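# Hang the yellow rail on two hooks before the bins

## Task

Put the yellow rail onto the pair of hooks that stand in front of the bins. It has to rest in the space between the two hooks' end plates, not up on either plate; the clearance is very tight. It only counts if the rail stays hung by itself once the grippers let go.

## Robot and tools

Robot: two xArm6 arms, left_arm and right_arm, each with a two-finger parallel gripper and a wrist camera. Both bases sit at table height. left_arm root is at (+0.042, +0.378, 0) m with quat_wxyz (+0.998, 0, 0, -0.064); right_arm root is at (+0.037, -0.357, 0) m with quat_wxyz (+0.995, 0, 0, +0.096).

Scene frame: origin on the table surface midway between the arms, +x pointing out across the table, +z up, left_arm on the +y side. The arm names are labels, not image sides.

The row: every movement command uses a row of 14 numbers, each in [-1, 1], covering both arms even if one stays still. First 7 belong to left_arm, last 7 to right_arm. Per arm: six joint values in the order shoulder (joint2), elbow (joint3), wrist roll (joint6), forearm roll (joint4), waist (joint1), wrist pitch (joint5), then the gripper opening. Joint values are offsets, not poses: 1.0 equals 2.036 rad. Wrist pitch is sign-flipped relative to the URDF everywhere (commands, results, refusals). Stated URDF ranges in rad: waist -6.283..6.283, shoulder -2.059..2.094, elbow -3.927..0.192, forearm roll -6.283..6.283, wrist pitch -1.693..3.142 (so -3.142..1.693 in your numbers), wrist roll -6.283..6.283. Real ends may differ by up to 0.010 rad. The opening is absolute: +1 fully open, -1 closed.

execute_actions(actions): a list of actions run one after another; an empty list just reports state and images. Each action is a table of 1 to 15 rows, one row per control step of 1/30 s; if fewer than 15 rows, the last one is held for the remaining steps. Joint offsets in every row are measured from the angles the arm had when that action began (for the first action of a call, the angles last reported), never from the previous row. If an action would push a joint more than 0.010 rad outward beyond its range, that action is rejected for both arms; a malformed action, or a first action failing this check, rejects the entire call with no motion. A joint driven past its real end while moving outward is clipped there, and the result may say "joint sent to its limit" (its absence proves nothing).

move(target, speed, blocking): target is one 14-number row; its joint offsets count from the "Joint positions" of the latest result that showed them, not from wherever the arm is when the move begins. All joints travel in sync, so the hand traces a curve; duration is clamped to 0.5-10 s (cut short at 10 s). speed, 0.01 to 2 rad/s (default 0.5), sets the top speed of whichever joint has the longest way to go. Finger openings are applied at the start. Paths ignore obstacles and the other arm. With blocking=false you get a result after 0.5 s; call wait(0) to check, and wait or stop before issuing any other motion. The "move:" line gives the ending (done, off_target, moving, held, fault), limits=held or limits=none, and the joint farthest from target per arm. Faster moves and targets set deeper past a contact press harder.

wait(seconds): 0 to 10; arms hold their last command, a running move continues. stop(): brakes a running move; needs room. zoom_image(camera, region): camera is cam_high, cam_low, cam_left_wrist or cam_right_wrist (all 504x504); region [x0, y0, x1, y1] in pixels from the top-left, at most 504x504. read_manual(section) returns only licence text. finished_scene(scene) ends the current scene irreversibly; the robot first holds its last command, so the rail must already hang unaided.

Results: the state line gives each gripper's end_effector_position (m) and end_effector_quat_wxyz plus linear and angular velocity in the scene frame; printed positions can be off, more so at long reach. Joint positions / Joint velocities list each arm's joints in the row order, then finger-pad gap in m (0.084 fully open). Joint targets shows what the joints are being driven toward now. grip_measured is the measured opening on the command scale. "joint command not followed" means a clearance check altered joint targets on some steps. Also watch for MOTOR HOT (from 65 °C), OVER-TEMPERATURE FAULT (at 80 °C, arm braked until cool) and torque faults.

Motion limits: joint targets move at most 3.14 rad/s, 0.16 s to ramp up; each step a target stays within 0.623 rad of the measured angle, and if targets would put the gripper over 70 mm from where it is, they are scaled back. Large offsets may need several actions; an unfinished motion may need re-commanding.

Gripper: fingers point along its +z and close along its y. end_effector_position is between the pads, about 2 cm behind the fingertips; closing pushes the tips about 10 mm further along +z. To hold something, keep commanding an opening well under grip_measured (lower squeezes harder, up to about 24 N per pad); fast closing can hit hard.

Load limits (N m): waist 46, shoulder 46, elbow 27.6, forearm roll 27.6, wrist pitch 18.4, wrist roll 18.4, including carried weight; hitting one triggers a torque fault (arm backs off, pauses 10 s, rest of call skipped). Holding loads heats motors, even while you are composing a reply.

Avoid: dropping or knocking anything off the table, the arms colliding or pressing on each other, slams and hard pushes. Brief external tugs on held parts or loose objects can occur. Camera intrinsics (pinhole plus radial distortion) are given per camera if you need pixel-to-ray estimates.

Each tool is called after "Request:" as name(argument=value, ...), one argument or row to a line, values as JSON.

## Session

Request:
execute_actions(
  actions=[],
)

Scene clock: 0.00 s.
left_arm: end_effector_position=(+0.6471, +0.3062, +0.1881) grip_measured=+1.00 end_effector_quat_wxyz=(+0.388, +0.357, +0.618, +0.582) end_effector_velocity=(+0.000, +0.000, +0.001) end_effector_angular_velocity=(-0.000, -0.001, +0.001) | right_arm: end_effector_position=(+0.0334, +0.1471, +0.2113) grip_measured=+1.00 end_effector_quat_wxyz=(+0.019, +0.945, -0.322, +0.061) end_effector_velocity=(-0.000, +0.000, +0.000) end_effector_angular_velocity=(+0.000, +0.000, +0.000)
Joint names: [shoulder, elbow, wrist roll, forearm roll, waist, wrist pitch]
Joint positions: left_arm=[ 0.845 -1.193 -1.349 -0.977 -0.354  1.35   0.084] | right_arm=[ 0.182 -1.33   2.317 -0.105  1.429 -1.229  0.084]
Joint velocities: left_arm=[-0.001 -0.     0.    -0.     0.     0.    -0.   ] | right_arm=[ 0. -0. -0.  0.  0.  0.  0.]
Motor temperatures (°C, as the motors report them): left_arm=[41 43 43 42 38 45] | right_arm=[42 40 44 40 42 41]
Joint targets: left_arm=[0.845 -1.193 -1.349 -0.977 -0.354 1.350] | right_arm=[0.182 -1.330 2.317 -0.105 1.429 -1.229]

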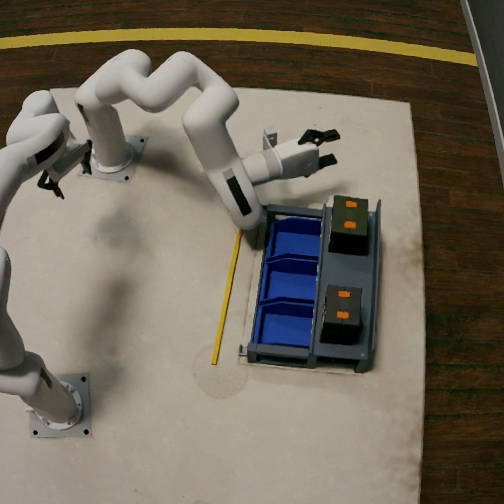

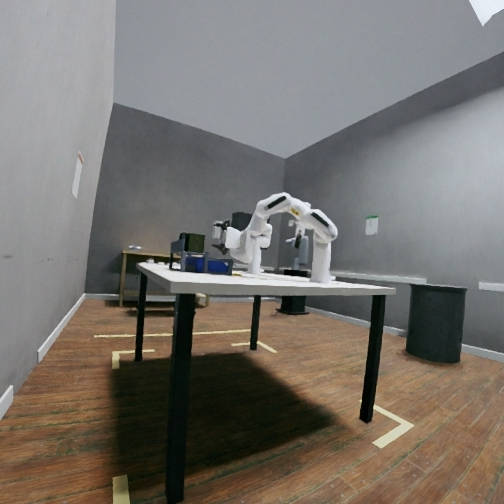

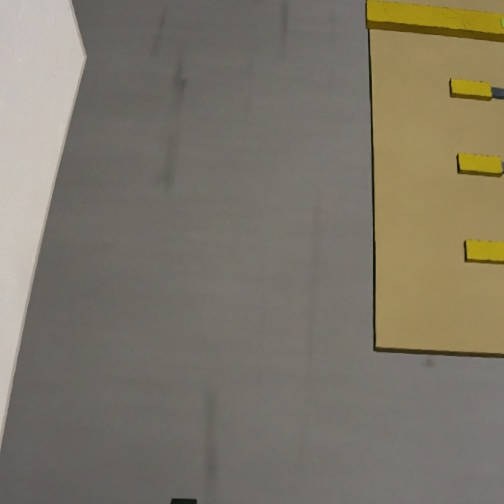

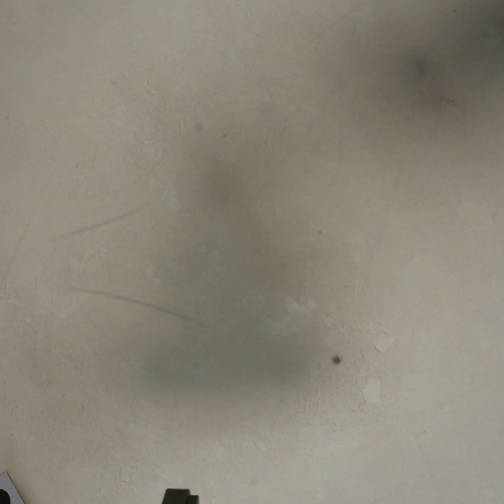

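Request:
move(
  target=[-0.415,0,0,0.48,0.44,-0.98,1,0,0,0,0,0,0,1],
  speed=1.0,
)

Request:
zoom_image(
  camera="cam_high",
  region=[180, 180, 400, 400],
)

Scene clock: 19.63 s.
left_arm: end_effector_position=(+0.5888, +0.6171, +0.3215) grip_measured=+1.00 end_effector_quat_wxyz=(+0.122, +0.613, +0.742, +0.241) end_effector_velocity=(-0.001, +0.002, +0.002) end_effector_angular_velocity=(+0.002, -0.001, +0.003) | right_arm: end_effector_position=(+0.0334, +0.1471, +0.2113) grip_measured=+1.00 end_effector_quat_wxyz=(+0.019, +0.945, -0.322, +0.061) end_effector_velocity=(-0.000, -0.000, -0.000) end_effector_angular_velocity=(-0.000, +0.000, +0.000)
Joint names: [shoulder, elbow, wrist roll, forearm roll, waist, wrist pitch]
Joint positions: left_arm=[ 0.001 -1.193 -1.349 -0.     0.541 -0.644  0.084] | right_arm=[ 0.182 -1.33   2.317 -0.105  1.429 -1.229  0.084]
Joint velocities: left_arm=[-0.003 -0.002 -0.     0.001  0.003 -0.002  0.   ] | right_arm=[ 0.  0. -0.  0.  0.  0. -0.]
Motor temperatures (°C, as the motors report them): left_arm=[41 44 43 42 38 45] | right_arm=[42 42 44 40 42 41]
Joint targets: left_arm=[0.000 -1.193 -1.349 -0.000 0.541 -0.645] | right_arm=[0.182 -1.330 2.317 -0.105 1.429 -1.229]
move: done; limits=none; left_arm: farthest joint: the waist, 0.001 radians from its target (0.896 radians at the start); right_arm: farthest joint: the waist, 0.000 radians from its target (0.000 radians at the start)

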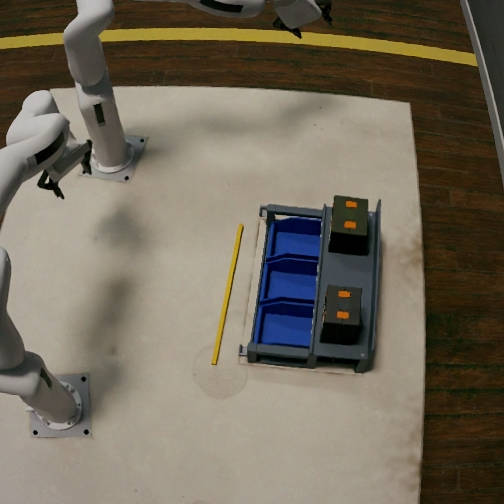

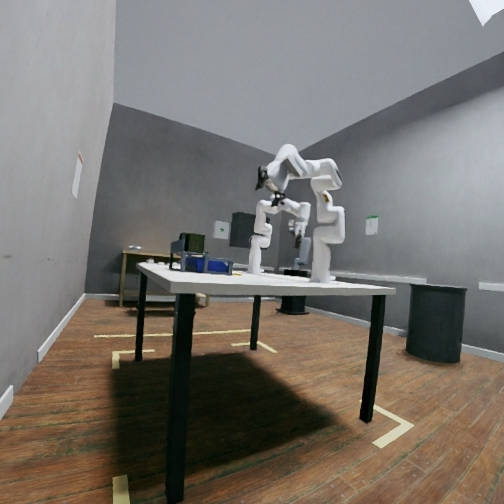

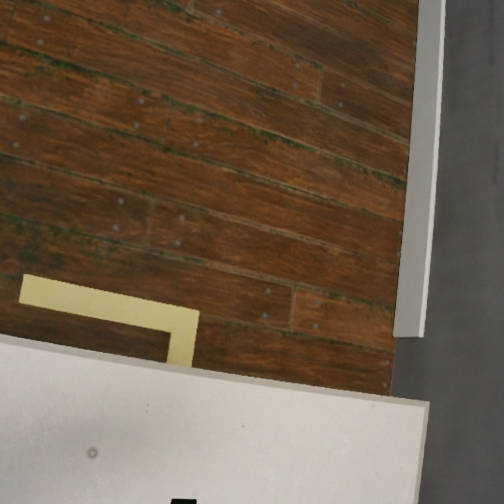

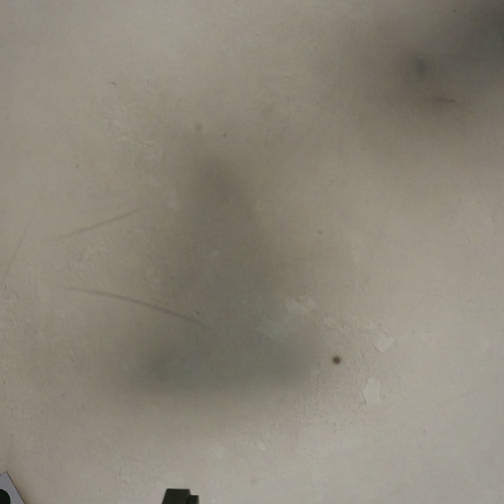

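Region (180, 180, 400, 400) of cam_high's 504x504 image, scaled by 2.291, with more detail than that image has.

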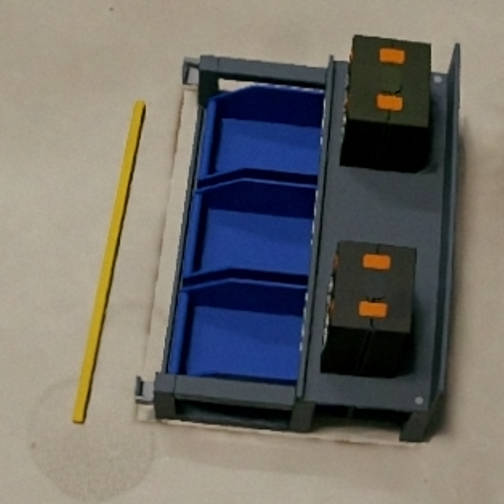

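Request:
move(
  target=[0,0,0,0,0,0,1,0.0255,-0.2225,-0.0103,0.0516,-0.44,-0.157,1],
  speed=0.8,
)

Scene clock: 33.03 s.
left_arm: end_effector_position=(+0.5888, +0.6171, +0.3215) grip_measured=+1.00 end_effector_quat_wxyz=(+0.122, +0.613, +0.742, +0.241) end_effector_velocity=(+0.000, -0.000, +0.000) end_effector_angular_velocity=(+0.000, -0.000, -0.000) | right_arm: end_effector_position=(+0.4390, +0.0001, +0.3496) grip_measured=+1.00 end_effector_quat_wxyz=(-0.000, -0.707, +0.707, +0.000) end_effector_velocity=(+0.002, -0.002, +0.001) end_effector_angular_velocity=(+0.000, -0.001, -0.004)
Joint names: [shoulder, elbow, wrist roll, forearm roll, waist, wrist pitch]
Joint positions: left_arm=[ 0.001 -1.193 -1.349 -0.     0.541 -0.644  0.084] | right_arm=[ 0.234 -1.782  2.296  0.     0.534 -1.548  0.084]
Joint velocities: left_arm=[-0. -0.  0. -0. -0. -0. -0.] | right_arm=[-0.001 -0.001 -0.    -0.001 -0.005 -0.    -0.   ]
Motor temperatures (°C, as the motors report them): left_arm=[41 46 43 42 38 45] | right_arm=[43 43 44 40 42 41]
Joint targets: left_arm=[0.001 -1.193 -1.349 -0.000 0.541 -0.644] | right_arm=[0.234 -1.783 2.296 0.000 0.533 -1.548]
move: done; limits=none; left_arm: farthest joint: the waist, 0.000 radians from its target (0.000 radians at the start); right_arm: farthest joint: the elbow, 0.001 radians from its target (0.453 radians at the start)

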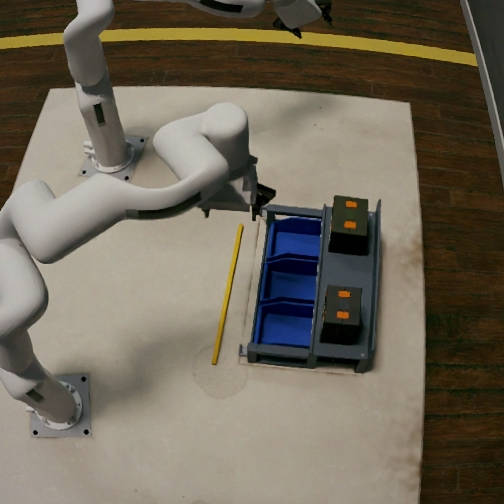

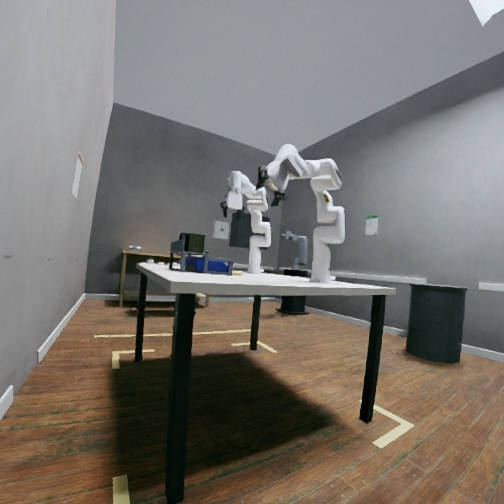

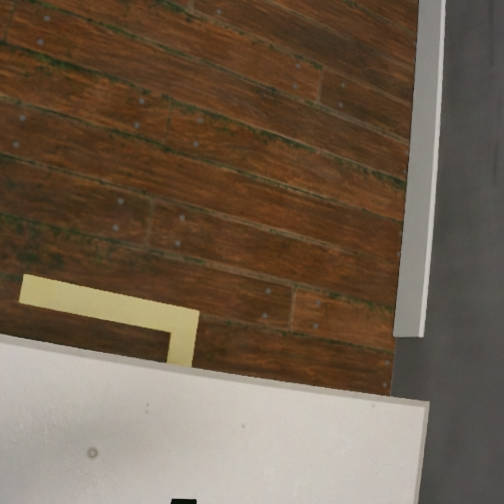

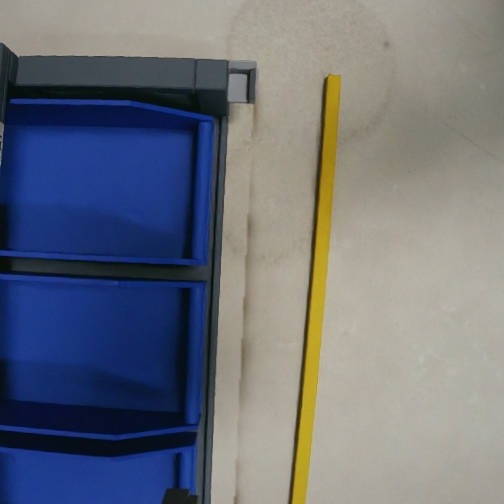

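Request:
move(
  target=[0,0,0.7,0,0,0,1,0.0478,0.2939,0.0486,0,0.0079,0.3417,0],
  speed=1.0,
)

Scene clock: 57.40 s.
left_arm: end_effector_position=(+0.5887, +0.6171, +0.3215) grip_measured=+1.00 end_effector_quat_wxyz=(-0.065, +0.949, +0.161, +0.262) end_effector_velocity=(-0.000, -0.000, -0.001) end_effector_angular_velocity=(+0.002, +0.002, -0.004) | right_arm: end_effector_position=(+0.4259, -0.0002, +0.1004) grip_measured=-0.01 end_effector_quat_wxyz=(+0.000, -0.678, +0.735, +0.000) end_effector_velocity=(-0.001, -0.001, -0.002) end_effector_angular_velocity=(-0.003, +0.002, +0.001)
Joint names: [shoulder, elbow, wrist roll, forearm roll, waist, wrist pitch]
Joint positions: left_arm=[ 0.001 -1.193  0.075 -0.     0.541 -0.644  0.084] | right_arm=[ 0.331 -1.184  2.395  0.     0.55  -0.853  0.044]
Joint velocities: left_arm=[ 0.     0.     0.004  0.    -0.    -0.001 -0.   ] | right_arm=[ 0.002  0.003 -0.    -0.001  0.     0.001  0.   ]
Motor temperatures (°C, as the motors report them): left_arm=[41 47 43 42 38 45] | right_arm=[43 44 44 40 42 41]
Joint targets: left_arm=[0.001 -1.193 0.076 -0.000 0.541 -0.644] | right_arm=[0.331 -1.184 2.395 0.000 0.550 -0.853]
move: done; limits=none; left_arm: farthest joint: the wrist roll, 0.001 radians from its target (1.425 radians at the start); right_arm: farthest joint: the elbow, 0.001 radians from its target (0.599 radians at the start)

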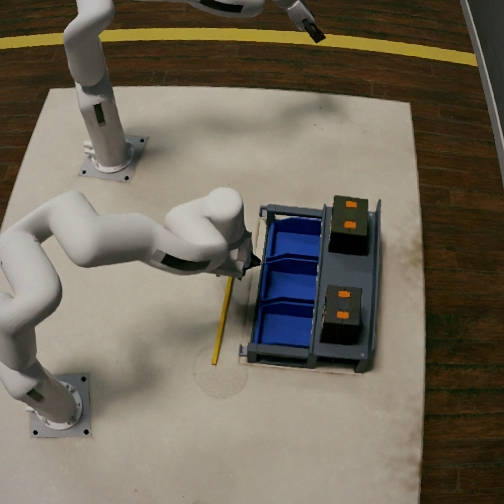

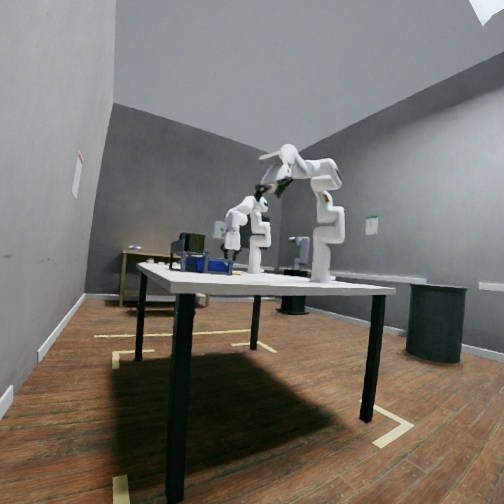

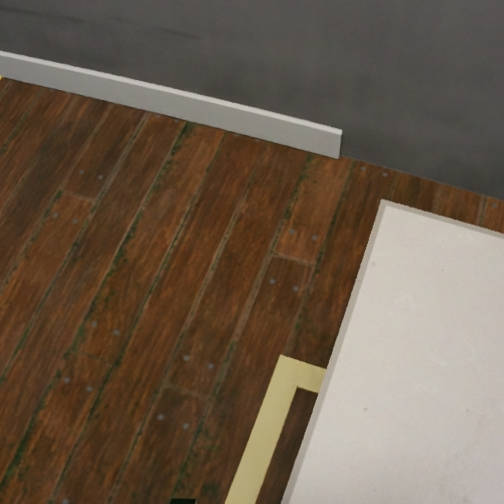

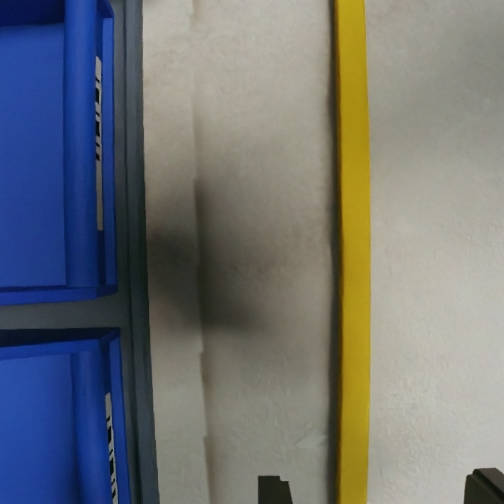

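Request:
move(
  target=[-0.0349,0.0326,0.6395,0,-0.298,-0.2716,1,0.0716,0.0172,0,0,0,0.0888,0],
  speed=0.7,
)

Scene clock: 64.87 s.
left_arm: end_effector_position=(+0.4900, +0.2901, +0.2499) grip_measured=+1.00 end_effector_quat_wxyz=(+0.000, +0.707, -0.707, -0.000) end_effector_velocity=(-0.000, -0.001, +0.000) end_effector_angular_velocity=(-0.000, -0.001, -0.005) | right_arm: end_effector_position=(+0.4260, -0.0002, +0.0242) grip_measured=-0.01 end_effector_quat_wxyz=(+0.000, -0.678, +0.735, +0.000) end_effector_velocity=(-0.000, -0.000, -0.001) end_effector_angular_velocity=(-0.001, +0.000, +0.000)
Joint names: [shoulder, elbow, wrist roll, forearm roll, waist, wrist pitch]
Joint positions: left_arm=[-0.07  -1.126  1.377 -0.    -0.065 -1.197  0.084] | right_arm=[ 0.477 -1.149  2.395  0.     0.55  -0.672  0.044]
Joint velocities: left_arm=[-0.001  0.001  0.002 -0.    -0.003  0.     0.   ] | right_arm=[ 0.001  0.001  0.    -0.001 -0.     0.001  0.   ]
Motor temperatures (°C, as the motors report them): left_arm=[41 47 43 42 38 45] | right_arm=[43 44 44 40 42 41]
Joint targets: left_arm=[-0.070 -1.126 1.377 -0.000 -0.066 -1.197] | right_arm=[0.477 -1.149 2.395 0.000 0.550 -0.672]
move: done; limits=none; left_arm: farthest joint: the waist, 0.000 radians from its target (0.607 radians at the start); right_arm: farthest joint: the waist, 0.000 radians from its target (0.000 radians at the start)

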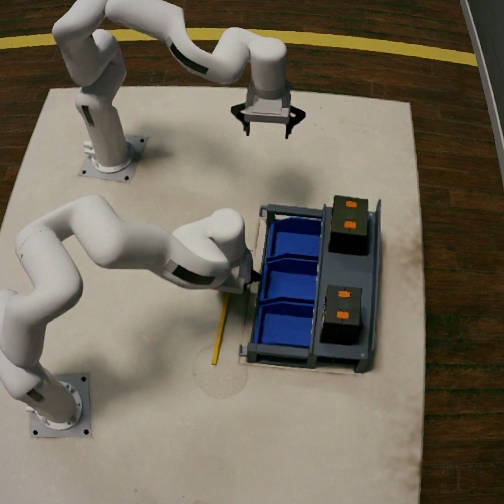

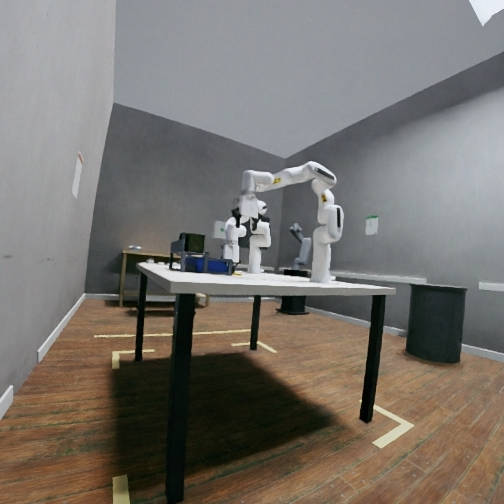

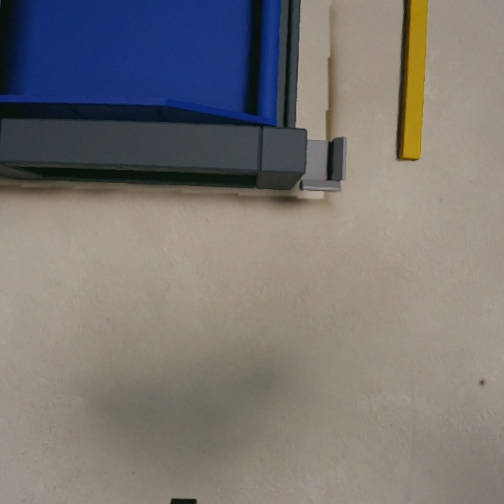

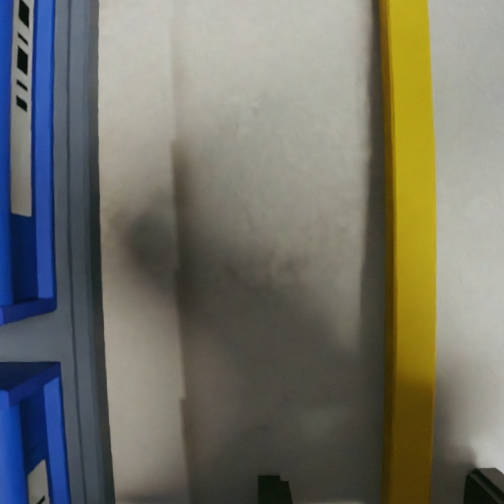

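Request:
execute_actions(
  actions=[
    [[0,0,0,0,0,0,1,0,0,0,0,0,0,-0.4]],
    [[0,0,0,0,0,0,1,0,0,0,0,0,0,-0.7]],
    [[0,0,0,0,0,0,1,0,0,0,0,0,0,-1]],
  ],
)

Scene clock: 70.83 s.
left_arm: end_effector_position=(+0.4900, +0.2901, +0.2499) grip_measured=+1.00 end_effector_quat_wxyz=(+0.000, +0.707, -0.707, -0.000) end_effector_velocity=(-0.000, -0.000, -0.000) end_effector_angular_velocity=(-0.000, -0.000, -0.000) | right_arm: end_effector_position=(+0.4259, -0.0003, +0.0241) grip_measured=-0.78 end_effector_quat_wxyz=(+0.000, -0.678, +0.736, +0.000) end_effector_velocity=(-0.000, -0.001, -0.001) end_effector_angular_velocity=(-0.002, +0.001, +0.001)
Joint names: [shoulder, elbow, wrist roll, forearm roll, waist, wrist pitch]
Joint positions: left_arm=[-0.07  -1.126  1.377 -0.    -0.065 -1.197  0.084] | right_arm=[ 0.477 -1.149  2.395  0.     0.55  -0.672  0.01 ]
Joint velocities: left_arm=[ 0.     0.    -0.001 -0.    -0.001  0.001 -0.   ] | right_arm=[ 0.     0.001  0.    -0.001 -0.    -0.    -0.   ]
Motor temperatures (°C, as the motors report them): left_arm=[41 47 43 42 38 45] | right_arm=[43 43 44 40 42 41]
Joint targets: left_arm=[-0.070 -1.126 1.377 -0.000 -0.065 -1.197] | right_arm=[0.477 -1.149 2.395 0.000 0.550 -0.672]

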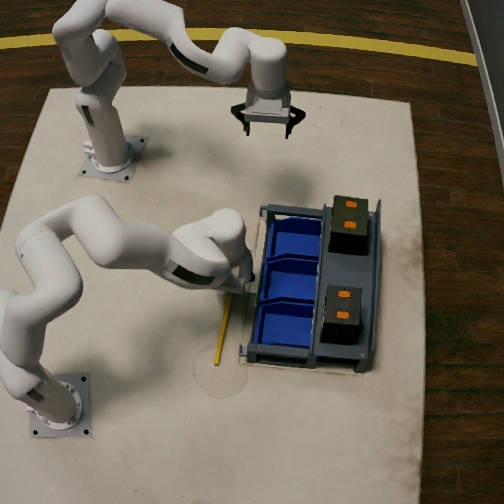

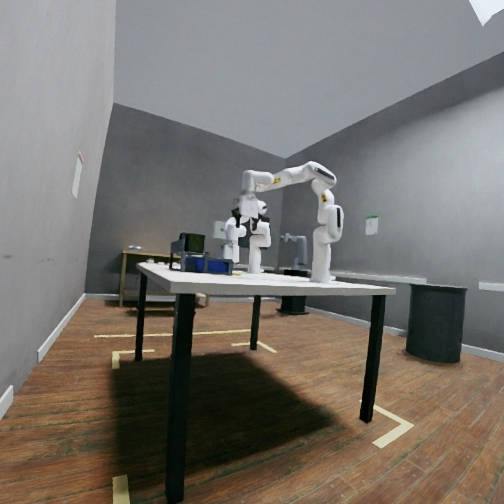

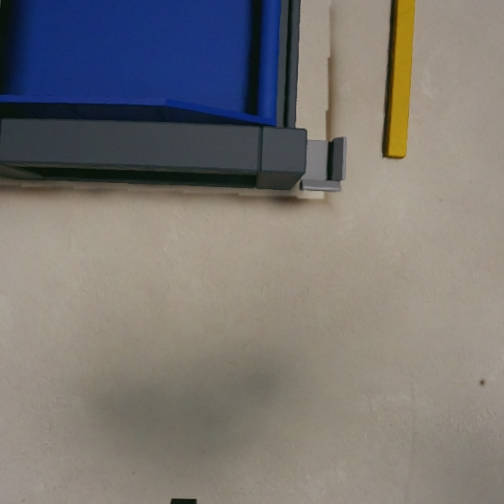

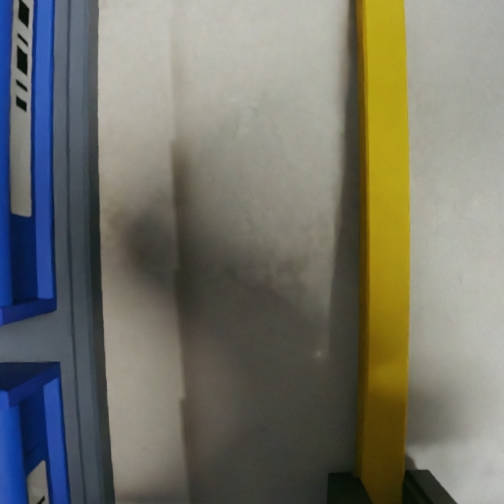

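Request:
zoom_image(
  camera="cam_low",
  region=[160, 220, 260, 290],
)

Request:
zoom_image(
  camera="cam_left_wrist",
  region=[240, 90, 420, 230],
)

Region (160, 220, 260, 290) of cam_low's 504x504 image, scaled by 5.040, with more detail than that image has; it fills the top 353 rows of this view, and the rest is white.

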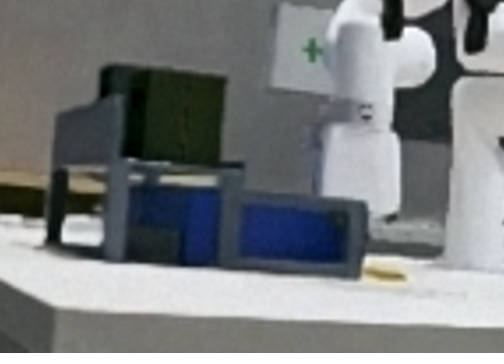

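Region (240, 90, 420, 230) of cam_left_wrist's 504x504 image, scaled by 2.800, with more detail than that image has.

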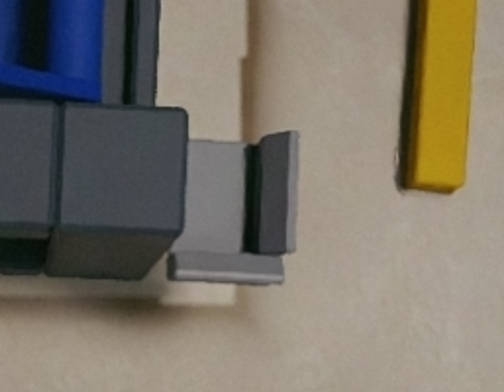

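Request:
move(
  target=[-0.0383,0.0405,-0.046,0,-0.0464,0.0027,1,-0.0869,-0.0262,0,0,0,-0.1131,-1],
  speed=0.25,
)

Scene clock: 95.33 s.
left_arm: end_effector_position=(+0.4582, +0.2547, +0.2501) grip_measured=+1.00 end_effector_quat_wxyz=(+0.000, +0.707, -0.708, +0.000) end_effector_velocity=(-0.000, -0.000, +0.000) end_effector_angular_velocity=(-0.000, -0.000, +0.000) | right_arm: end_effector_position=(+0.4258, -0.0004, +0.1198) grip_measured=-0.78 end_effector_quat_wxyz=(-0.000, -0.678, +0.735, +0.000) end_effector_velocity=(+0.001, +0.001, +0.004) end_effector_angular_velocity=(+0.006, -0.005, -0.000)
Joint names: [shoulder, elbow, wrist roll, forearm roll, waist, wrist pitch]
Joint positions: left_arm=[-0.148 -1.044  1.283 -0.    -0.16  -1.192  0.084] | right_arm=[ 0.3   -1.202  2.395  0.     0.55  -0.902  0.01 ]
Joint velocities: left_arm=[-0.002  0.    -0.001 -0.    -0.001 -0.001 -0.   ] | right_arm=[-0.004 -0.004 -0.     0.001 -0.    -0.     0.   ]
Motor temperatures (°C, as the motors report them): left_arm=[41 47 43 42 38 45] | right_arm=[43 43 44 40 42 41]
Joint targets: left_arm=[-0.148 -1.044 1.283 -0.000 -0.160 -1.192] | right_arm=[0.300 -1.203 2.395 0.000 0.550 -0.902]
move: done; limits=none; left_arm: farthest joint: the waist, 0.000 radians from its target (0.094 radians at the start); right_arm: farthest joint: the waist, 0.000 radians from its target (0.000 radians at the start)

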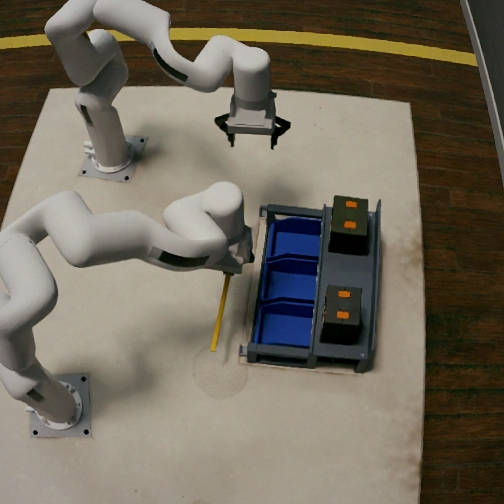

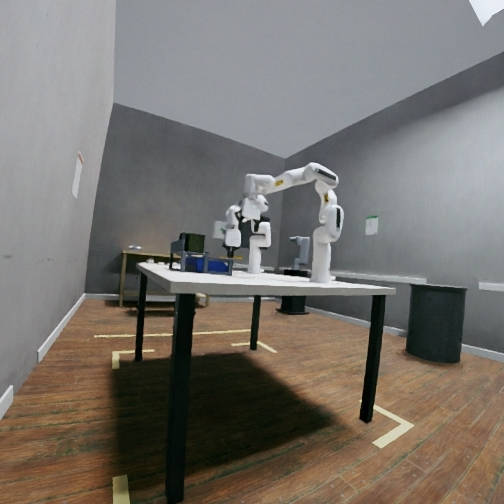

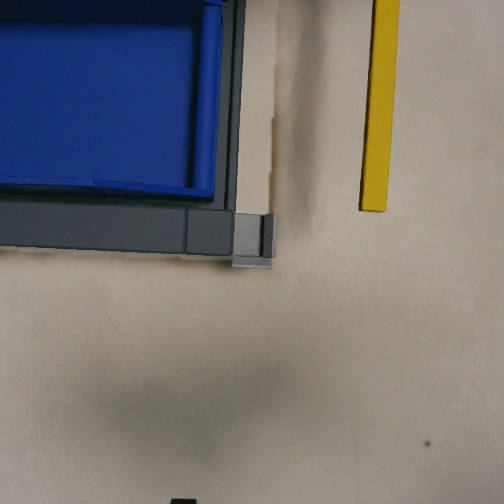

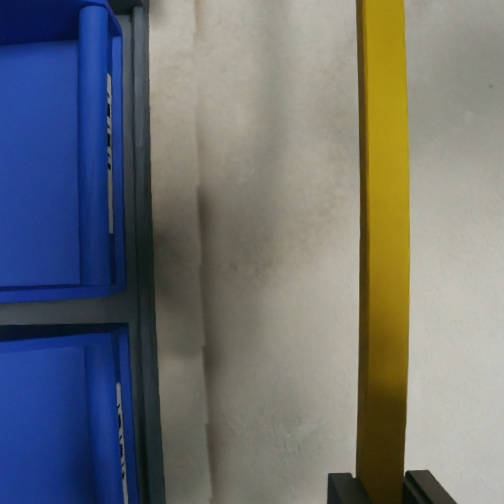

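Request:
move(
  target=[0,0,0,0,0,0,1,0.0932,-0.1165,-0.039,0,-0.022,-0.0233,-1],
  speed=0.2,
)

Request:
zoom_image(
  camera="cam_high",
  region=[200, 290, 300, 390],
)

Scene clock: 105.53 s.
left_arm: end_effector_position=(+0.4582, +0.2547, +0.2501) grip_measured=+1.00 end_effector_quat_wxyz=(+0.000, +0.707, -0.708, +0.000) end_effector_velocity=(-0.000, +0.000, +0.000) end_effector_angular_velocity=(-0.000, -0.001, -0.000) | right_arm: end_effector_position=(+0.4818, +0.0160, +0.1052) grip_measured=-0.78 end_effector_quat_wxyz=(+0.000, -0.690, +0.724, +0.000) end_effector_velocity=(+0.001, -0.001, +0.001) end_effector_angular_velocity=(-0.001, -0.000, -0.001)
Joint names: [shoulder, elbow, wrist roll, forearm roll, waist, wrist pitch]
Joint positions: left_arm=[-0.148 -1.044  1.283 -0.    -0.16  -1.192  0.084] | right_arm=[ 0.49  -1.44   2.316  0.     0.505 -0.949  0.01 ]
Joint velocities: left_arm=[-0.001  0.001  0.     0.     0.     0.001 -0.   ] | right_arm=[-0.001 -0.001 -0.    -0.001 -0.002 -0.002 -0.   ]
Motor temperatures (°C, as the motors report them): left_arm=[41 47 43 42 38 45] | right_arm=[43 44 44 40 42 41]
Joint targets: left_arm=[-0.148 -1.044 1.283 -0.000 -0.160 -1.192] | right_arm=[0.490 -1.440 2.316 0.000 0.505 -0.950]
move: done; limits=none; left_arm: farthest joint: the waist, 0.000 radians from its target (0.000 radians at the start); right_arm: farthest joint: the elbow, 0.001 radians from its target (0.236 radians at the start)

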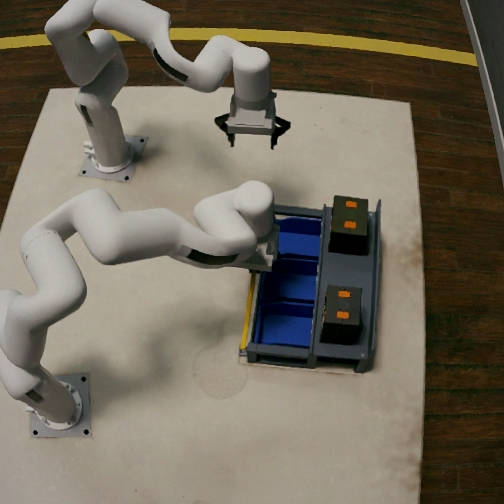

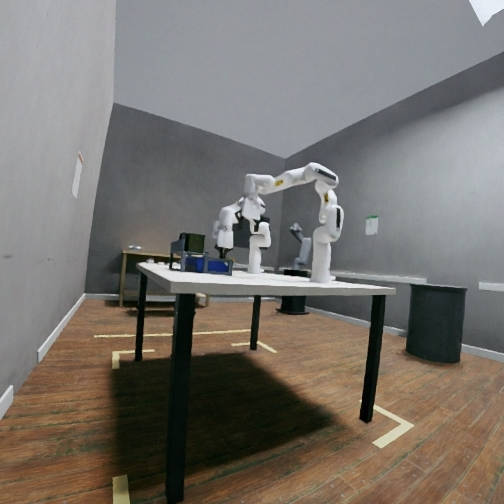

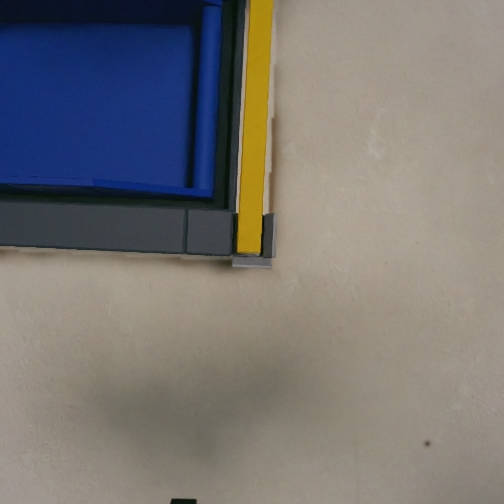

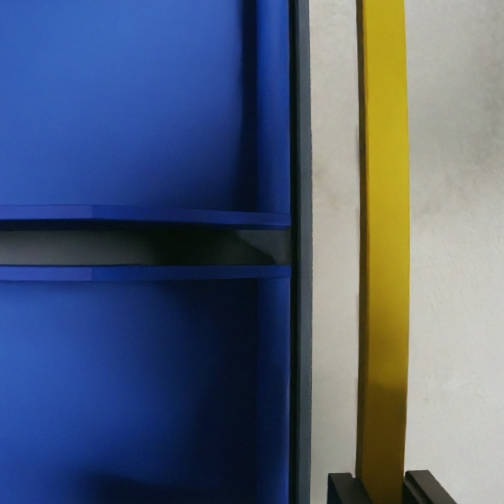

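Region (200, 290, 300, 390) of cam_high's 504x504 image, scaled by 5.040, with more detail than that image has.

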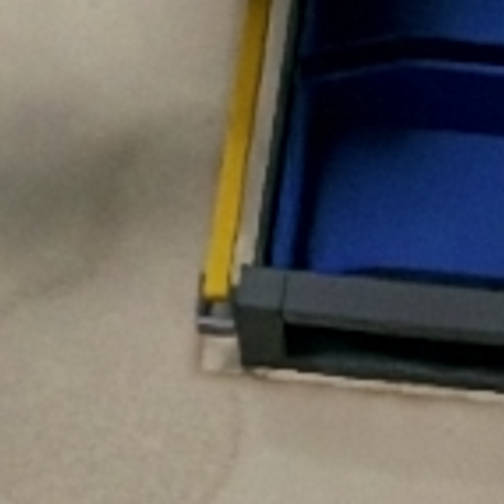

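Request:
move(
  target=[0,0,0,0,0,0,1,0.007,0.0043,0,0,0,0.0113,-1],
  speed=0.03,
)

Request:
zoom_image(
  camera="cam_high",
  region=[220, 320, 280, 380],
)

Request:
zoom_image(
  camera="cam_left_wrist",
  region=[200, 190, 300, 290],
)

Scene clock: 112.33 s.
left_arm: end_effector_position=(+0.4582, +0.2547, +0.2501) grip_measured=+1.00 end_effector_quat_wxyz=(+0.000, +0.707, -0.708, +0.000) end_effector_velocity=(+0.000, +0.000, -0.001) end_effector_angular_velocity=(+0.000, +0.001, +0.001) | right_arm: end_effector_position=(+0.4818, +0.0160, +0.0952) grip_measured=-0.78 end_effector_quat_wxyz=(+0.000, -0.690, +0.724, +0.000) end_effector_velocity=(+0.001, +0.001, +0.001) end_effector_angular_velocity=(+0.002, -0.003, -0.000)
Joint names: [shoulder, elbow, wrist roll, forearm roll, waist, wrist pitch]
Joint positions: left_arm=[-0.148 -1.044  1.283 -0.    -0.16  -1.192  0.084] | right_arm=[ 0.504 -1.431  2.316  0.     0.505 -0.927  0.01 ]
Joint velocities: left_arm=[ 0.002 -0.    -0.     0.     0.001  0.     0.   ] | right_arm=[-0.001 -0.001  0.    -0.     0.     0.002  0.   ]
Motor temperatures (°C, as the motors report them): left_arm=[41 47 43 42 38 45] | right_arm=[43 44 44 40 42 41]
Joint targets: left_arm=[-0.148 -1.044 1.283 -0.000 -0.160 -1.192] | right_arm=[0.504 -1.431 2.316 0.000 0.505 -0.926]
move: done; limits=none; left_arm: farthest joint: the waist, 0.000 radians from its target (0.000 radians at the start); right_arm: farthest joint: the wrist pitch, 0.001 radians from its target (0.024 radians at the start)

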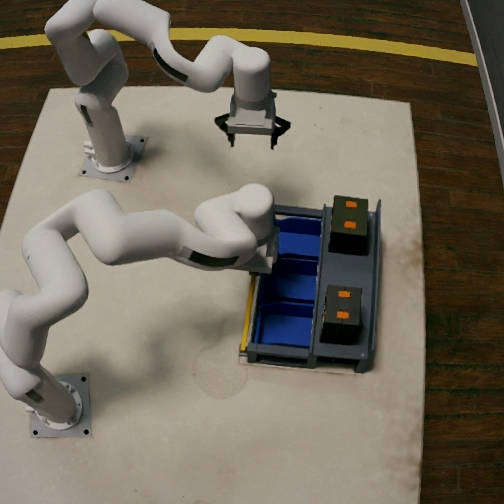

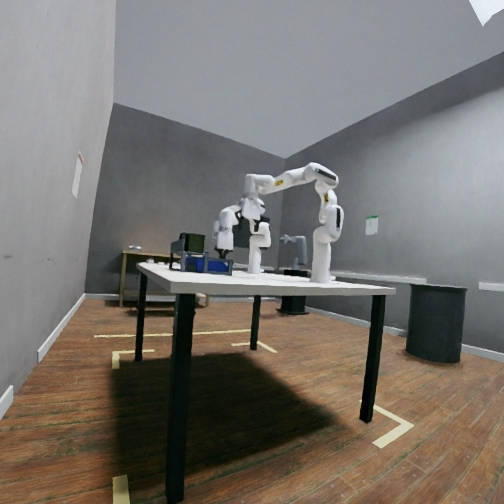

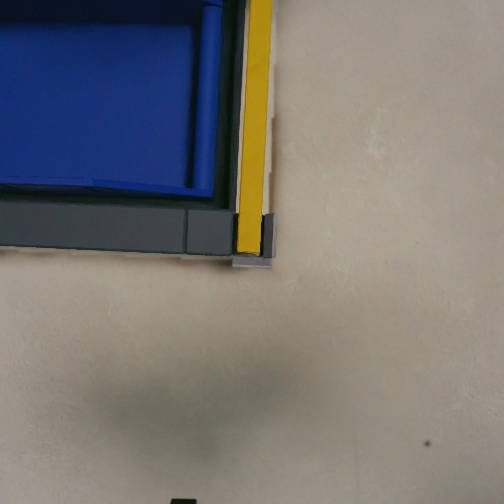

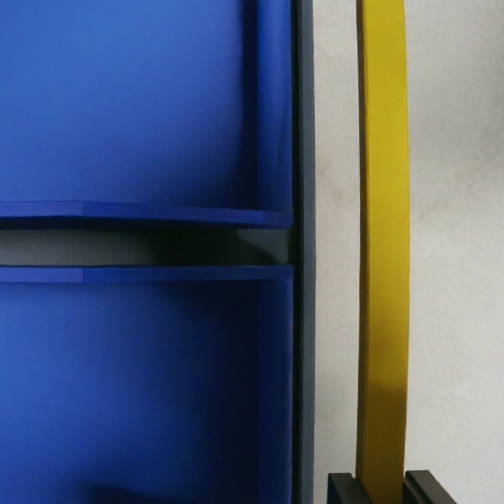

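Region (220, 320, 280, 380) of cam_high's 504x504 image, scaled by 8.400, with more detail than that image has.

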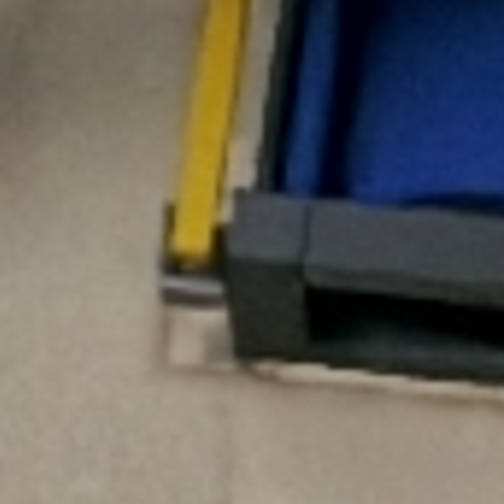

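Region (200, 190, 300, 290) of cam_left_wrist's 504x504 image, scaled by 5.040, with more detail than that image has.

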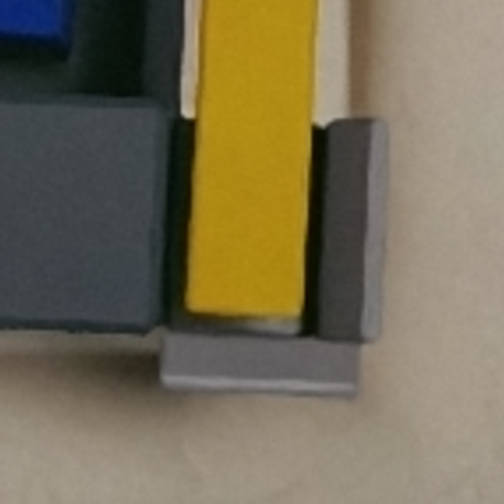

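Request:
move(
  target=[0,0,0,0,0,0,1,0.0079,-0.0002,-0.0018,0,0.0002,0.0077,-1],
  speed=0.02,
)

Request:
zoom_image(
  camera="cam_high",
  region=[220, 320, 280, 380],
)

Request:
zoom_image(
  camera="cam_left_wrist",
  region=[200, 190, 300, 290],
)

Scene clock: 118.37 s.
left_arm: end_effector_position=(+0.4582, +0.2547, +0.2501) grip_measured=+1.00 end_effector_quat_wxyz=(+0.000, +0.707, -0.708, +0.000) end_effector_velocity=(-0.000, +0.000, -0.000) end_effector_angular_velocity=(+0.000, +0.001, +0.000) | right_arm: end_effector_position=(+0.4826, +0.0170, +0.0873) grip_measured=-0.78 end_effector_quat_wxyz=(+0.000, -0.692, +0.722, +0.000) end_effector_velocity=(+0.001, +0.001, +0.001) end_effector_angular_velocity=(+0.002, -0.003, +0.001)
Joint names: [shoulder, elbow, wrist roll, forearm roll, waist, wrist pitch]
Joint positions: left_arm=[-0.148 -1.044  1.283 -0.    -0.16  -1.192  0.084] | right_arm=[ 0.52  -1.432  2.312  0.     0.506 -0.911  0.01 ]
Joint velocities: left_arm=[ 0.  0. -0. -0.  0.  0. -0.] | right_arm=[ 0.    -0.002 -0.    -0.001  0.     0.002 -0.   ]
Motor temperatures (°C, as the motors report them): left_arm=[41 47 43 42 38 45] | right_arm=[44 44 44 40 42 41]
Joint targets: left_arm=[-0.148 -1.044 1.283 -0.000 -0.160 -1.192] | right_arm=[0.520 -1.432 2.312 0.000 0.506 -0.911]
move: done; limits=none; left_arm: farthest joint: the waist, 0.000 radians from its target (0.000 radians at the start); right_arm: farthest joint: the waist, 0.000 radians from its target (0.000 radians at the start)

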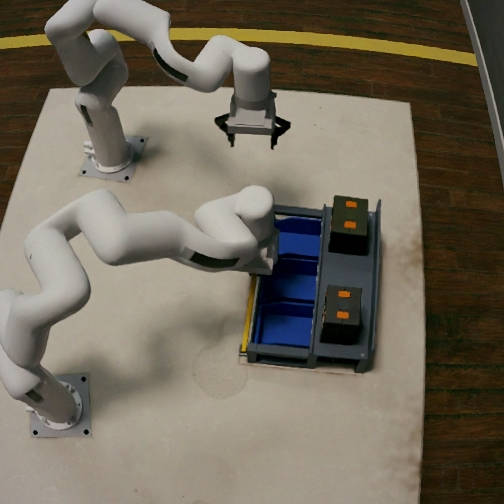

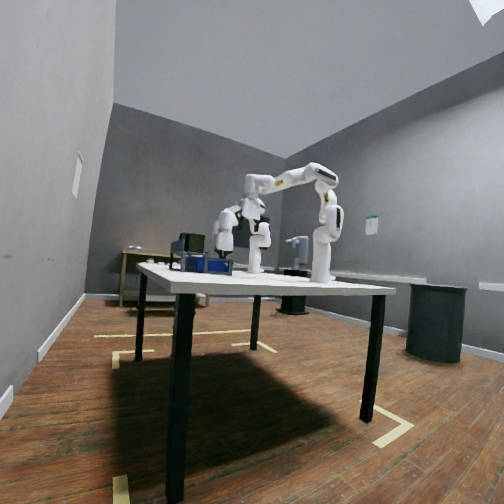

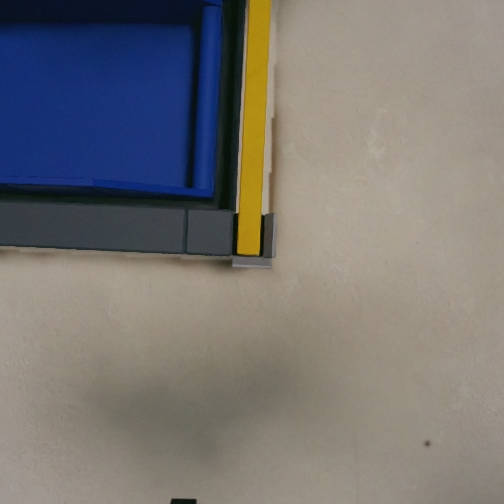

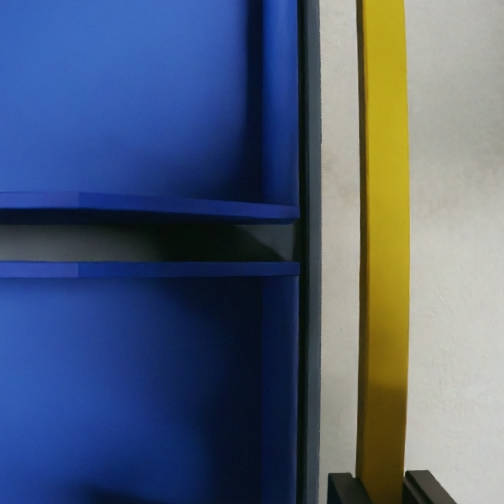

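Region (220, 320, 280, 380) of cam_high's 504x504 image, scaled by 8.400, with more detail than that image has.

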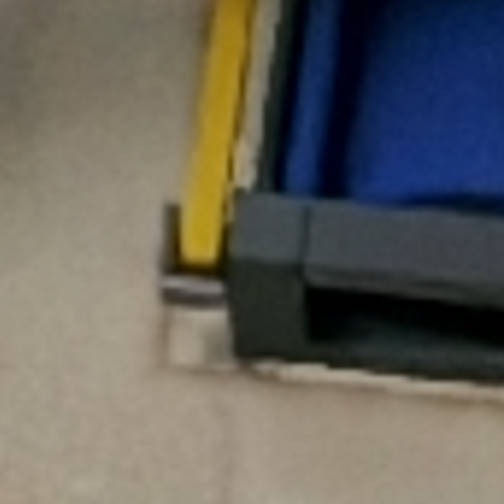

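Region (200, 190, 300, 290) of cam_left_wrist's 504x504 image, scaled by 5.040, with more detail than that image has.

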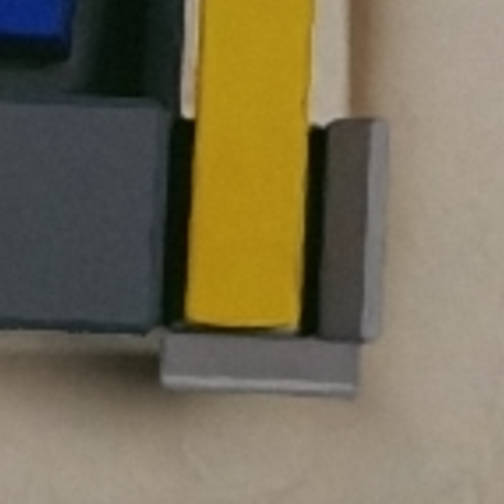

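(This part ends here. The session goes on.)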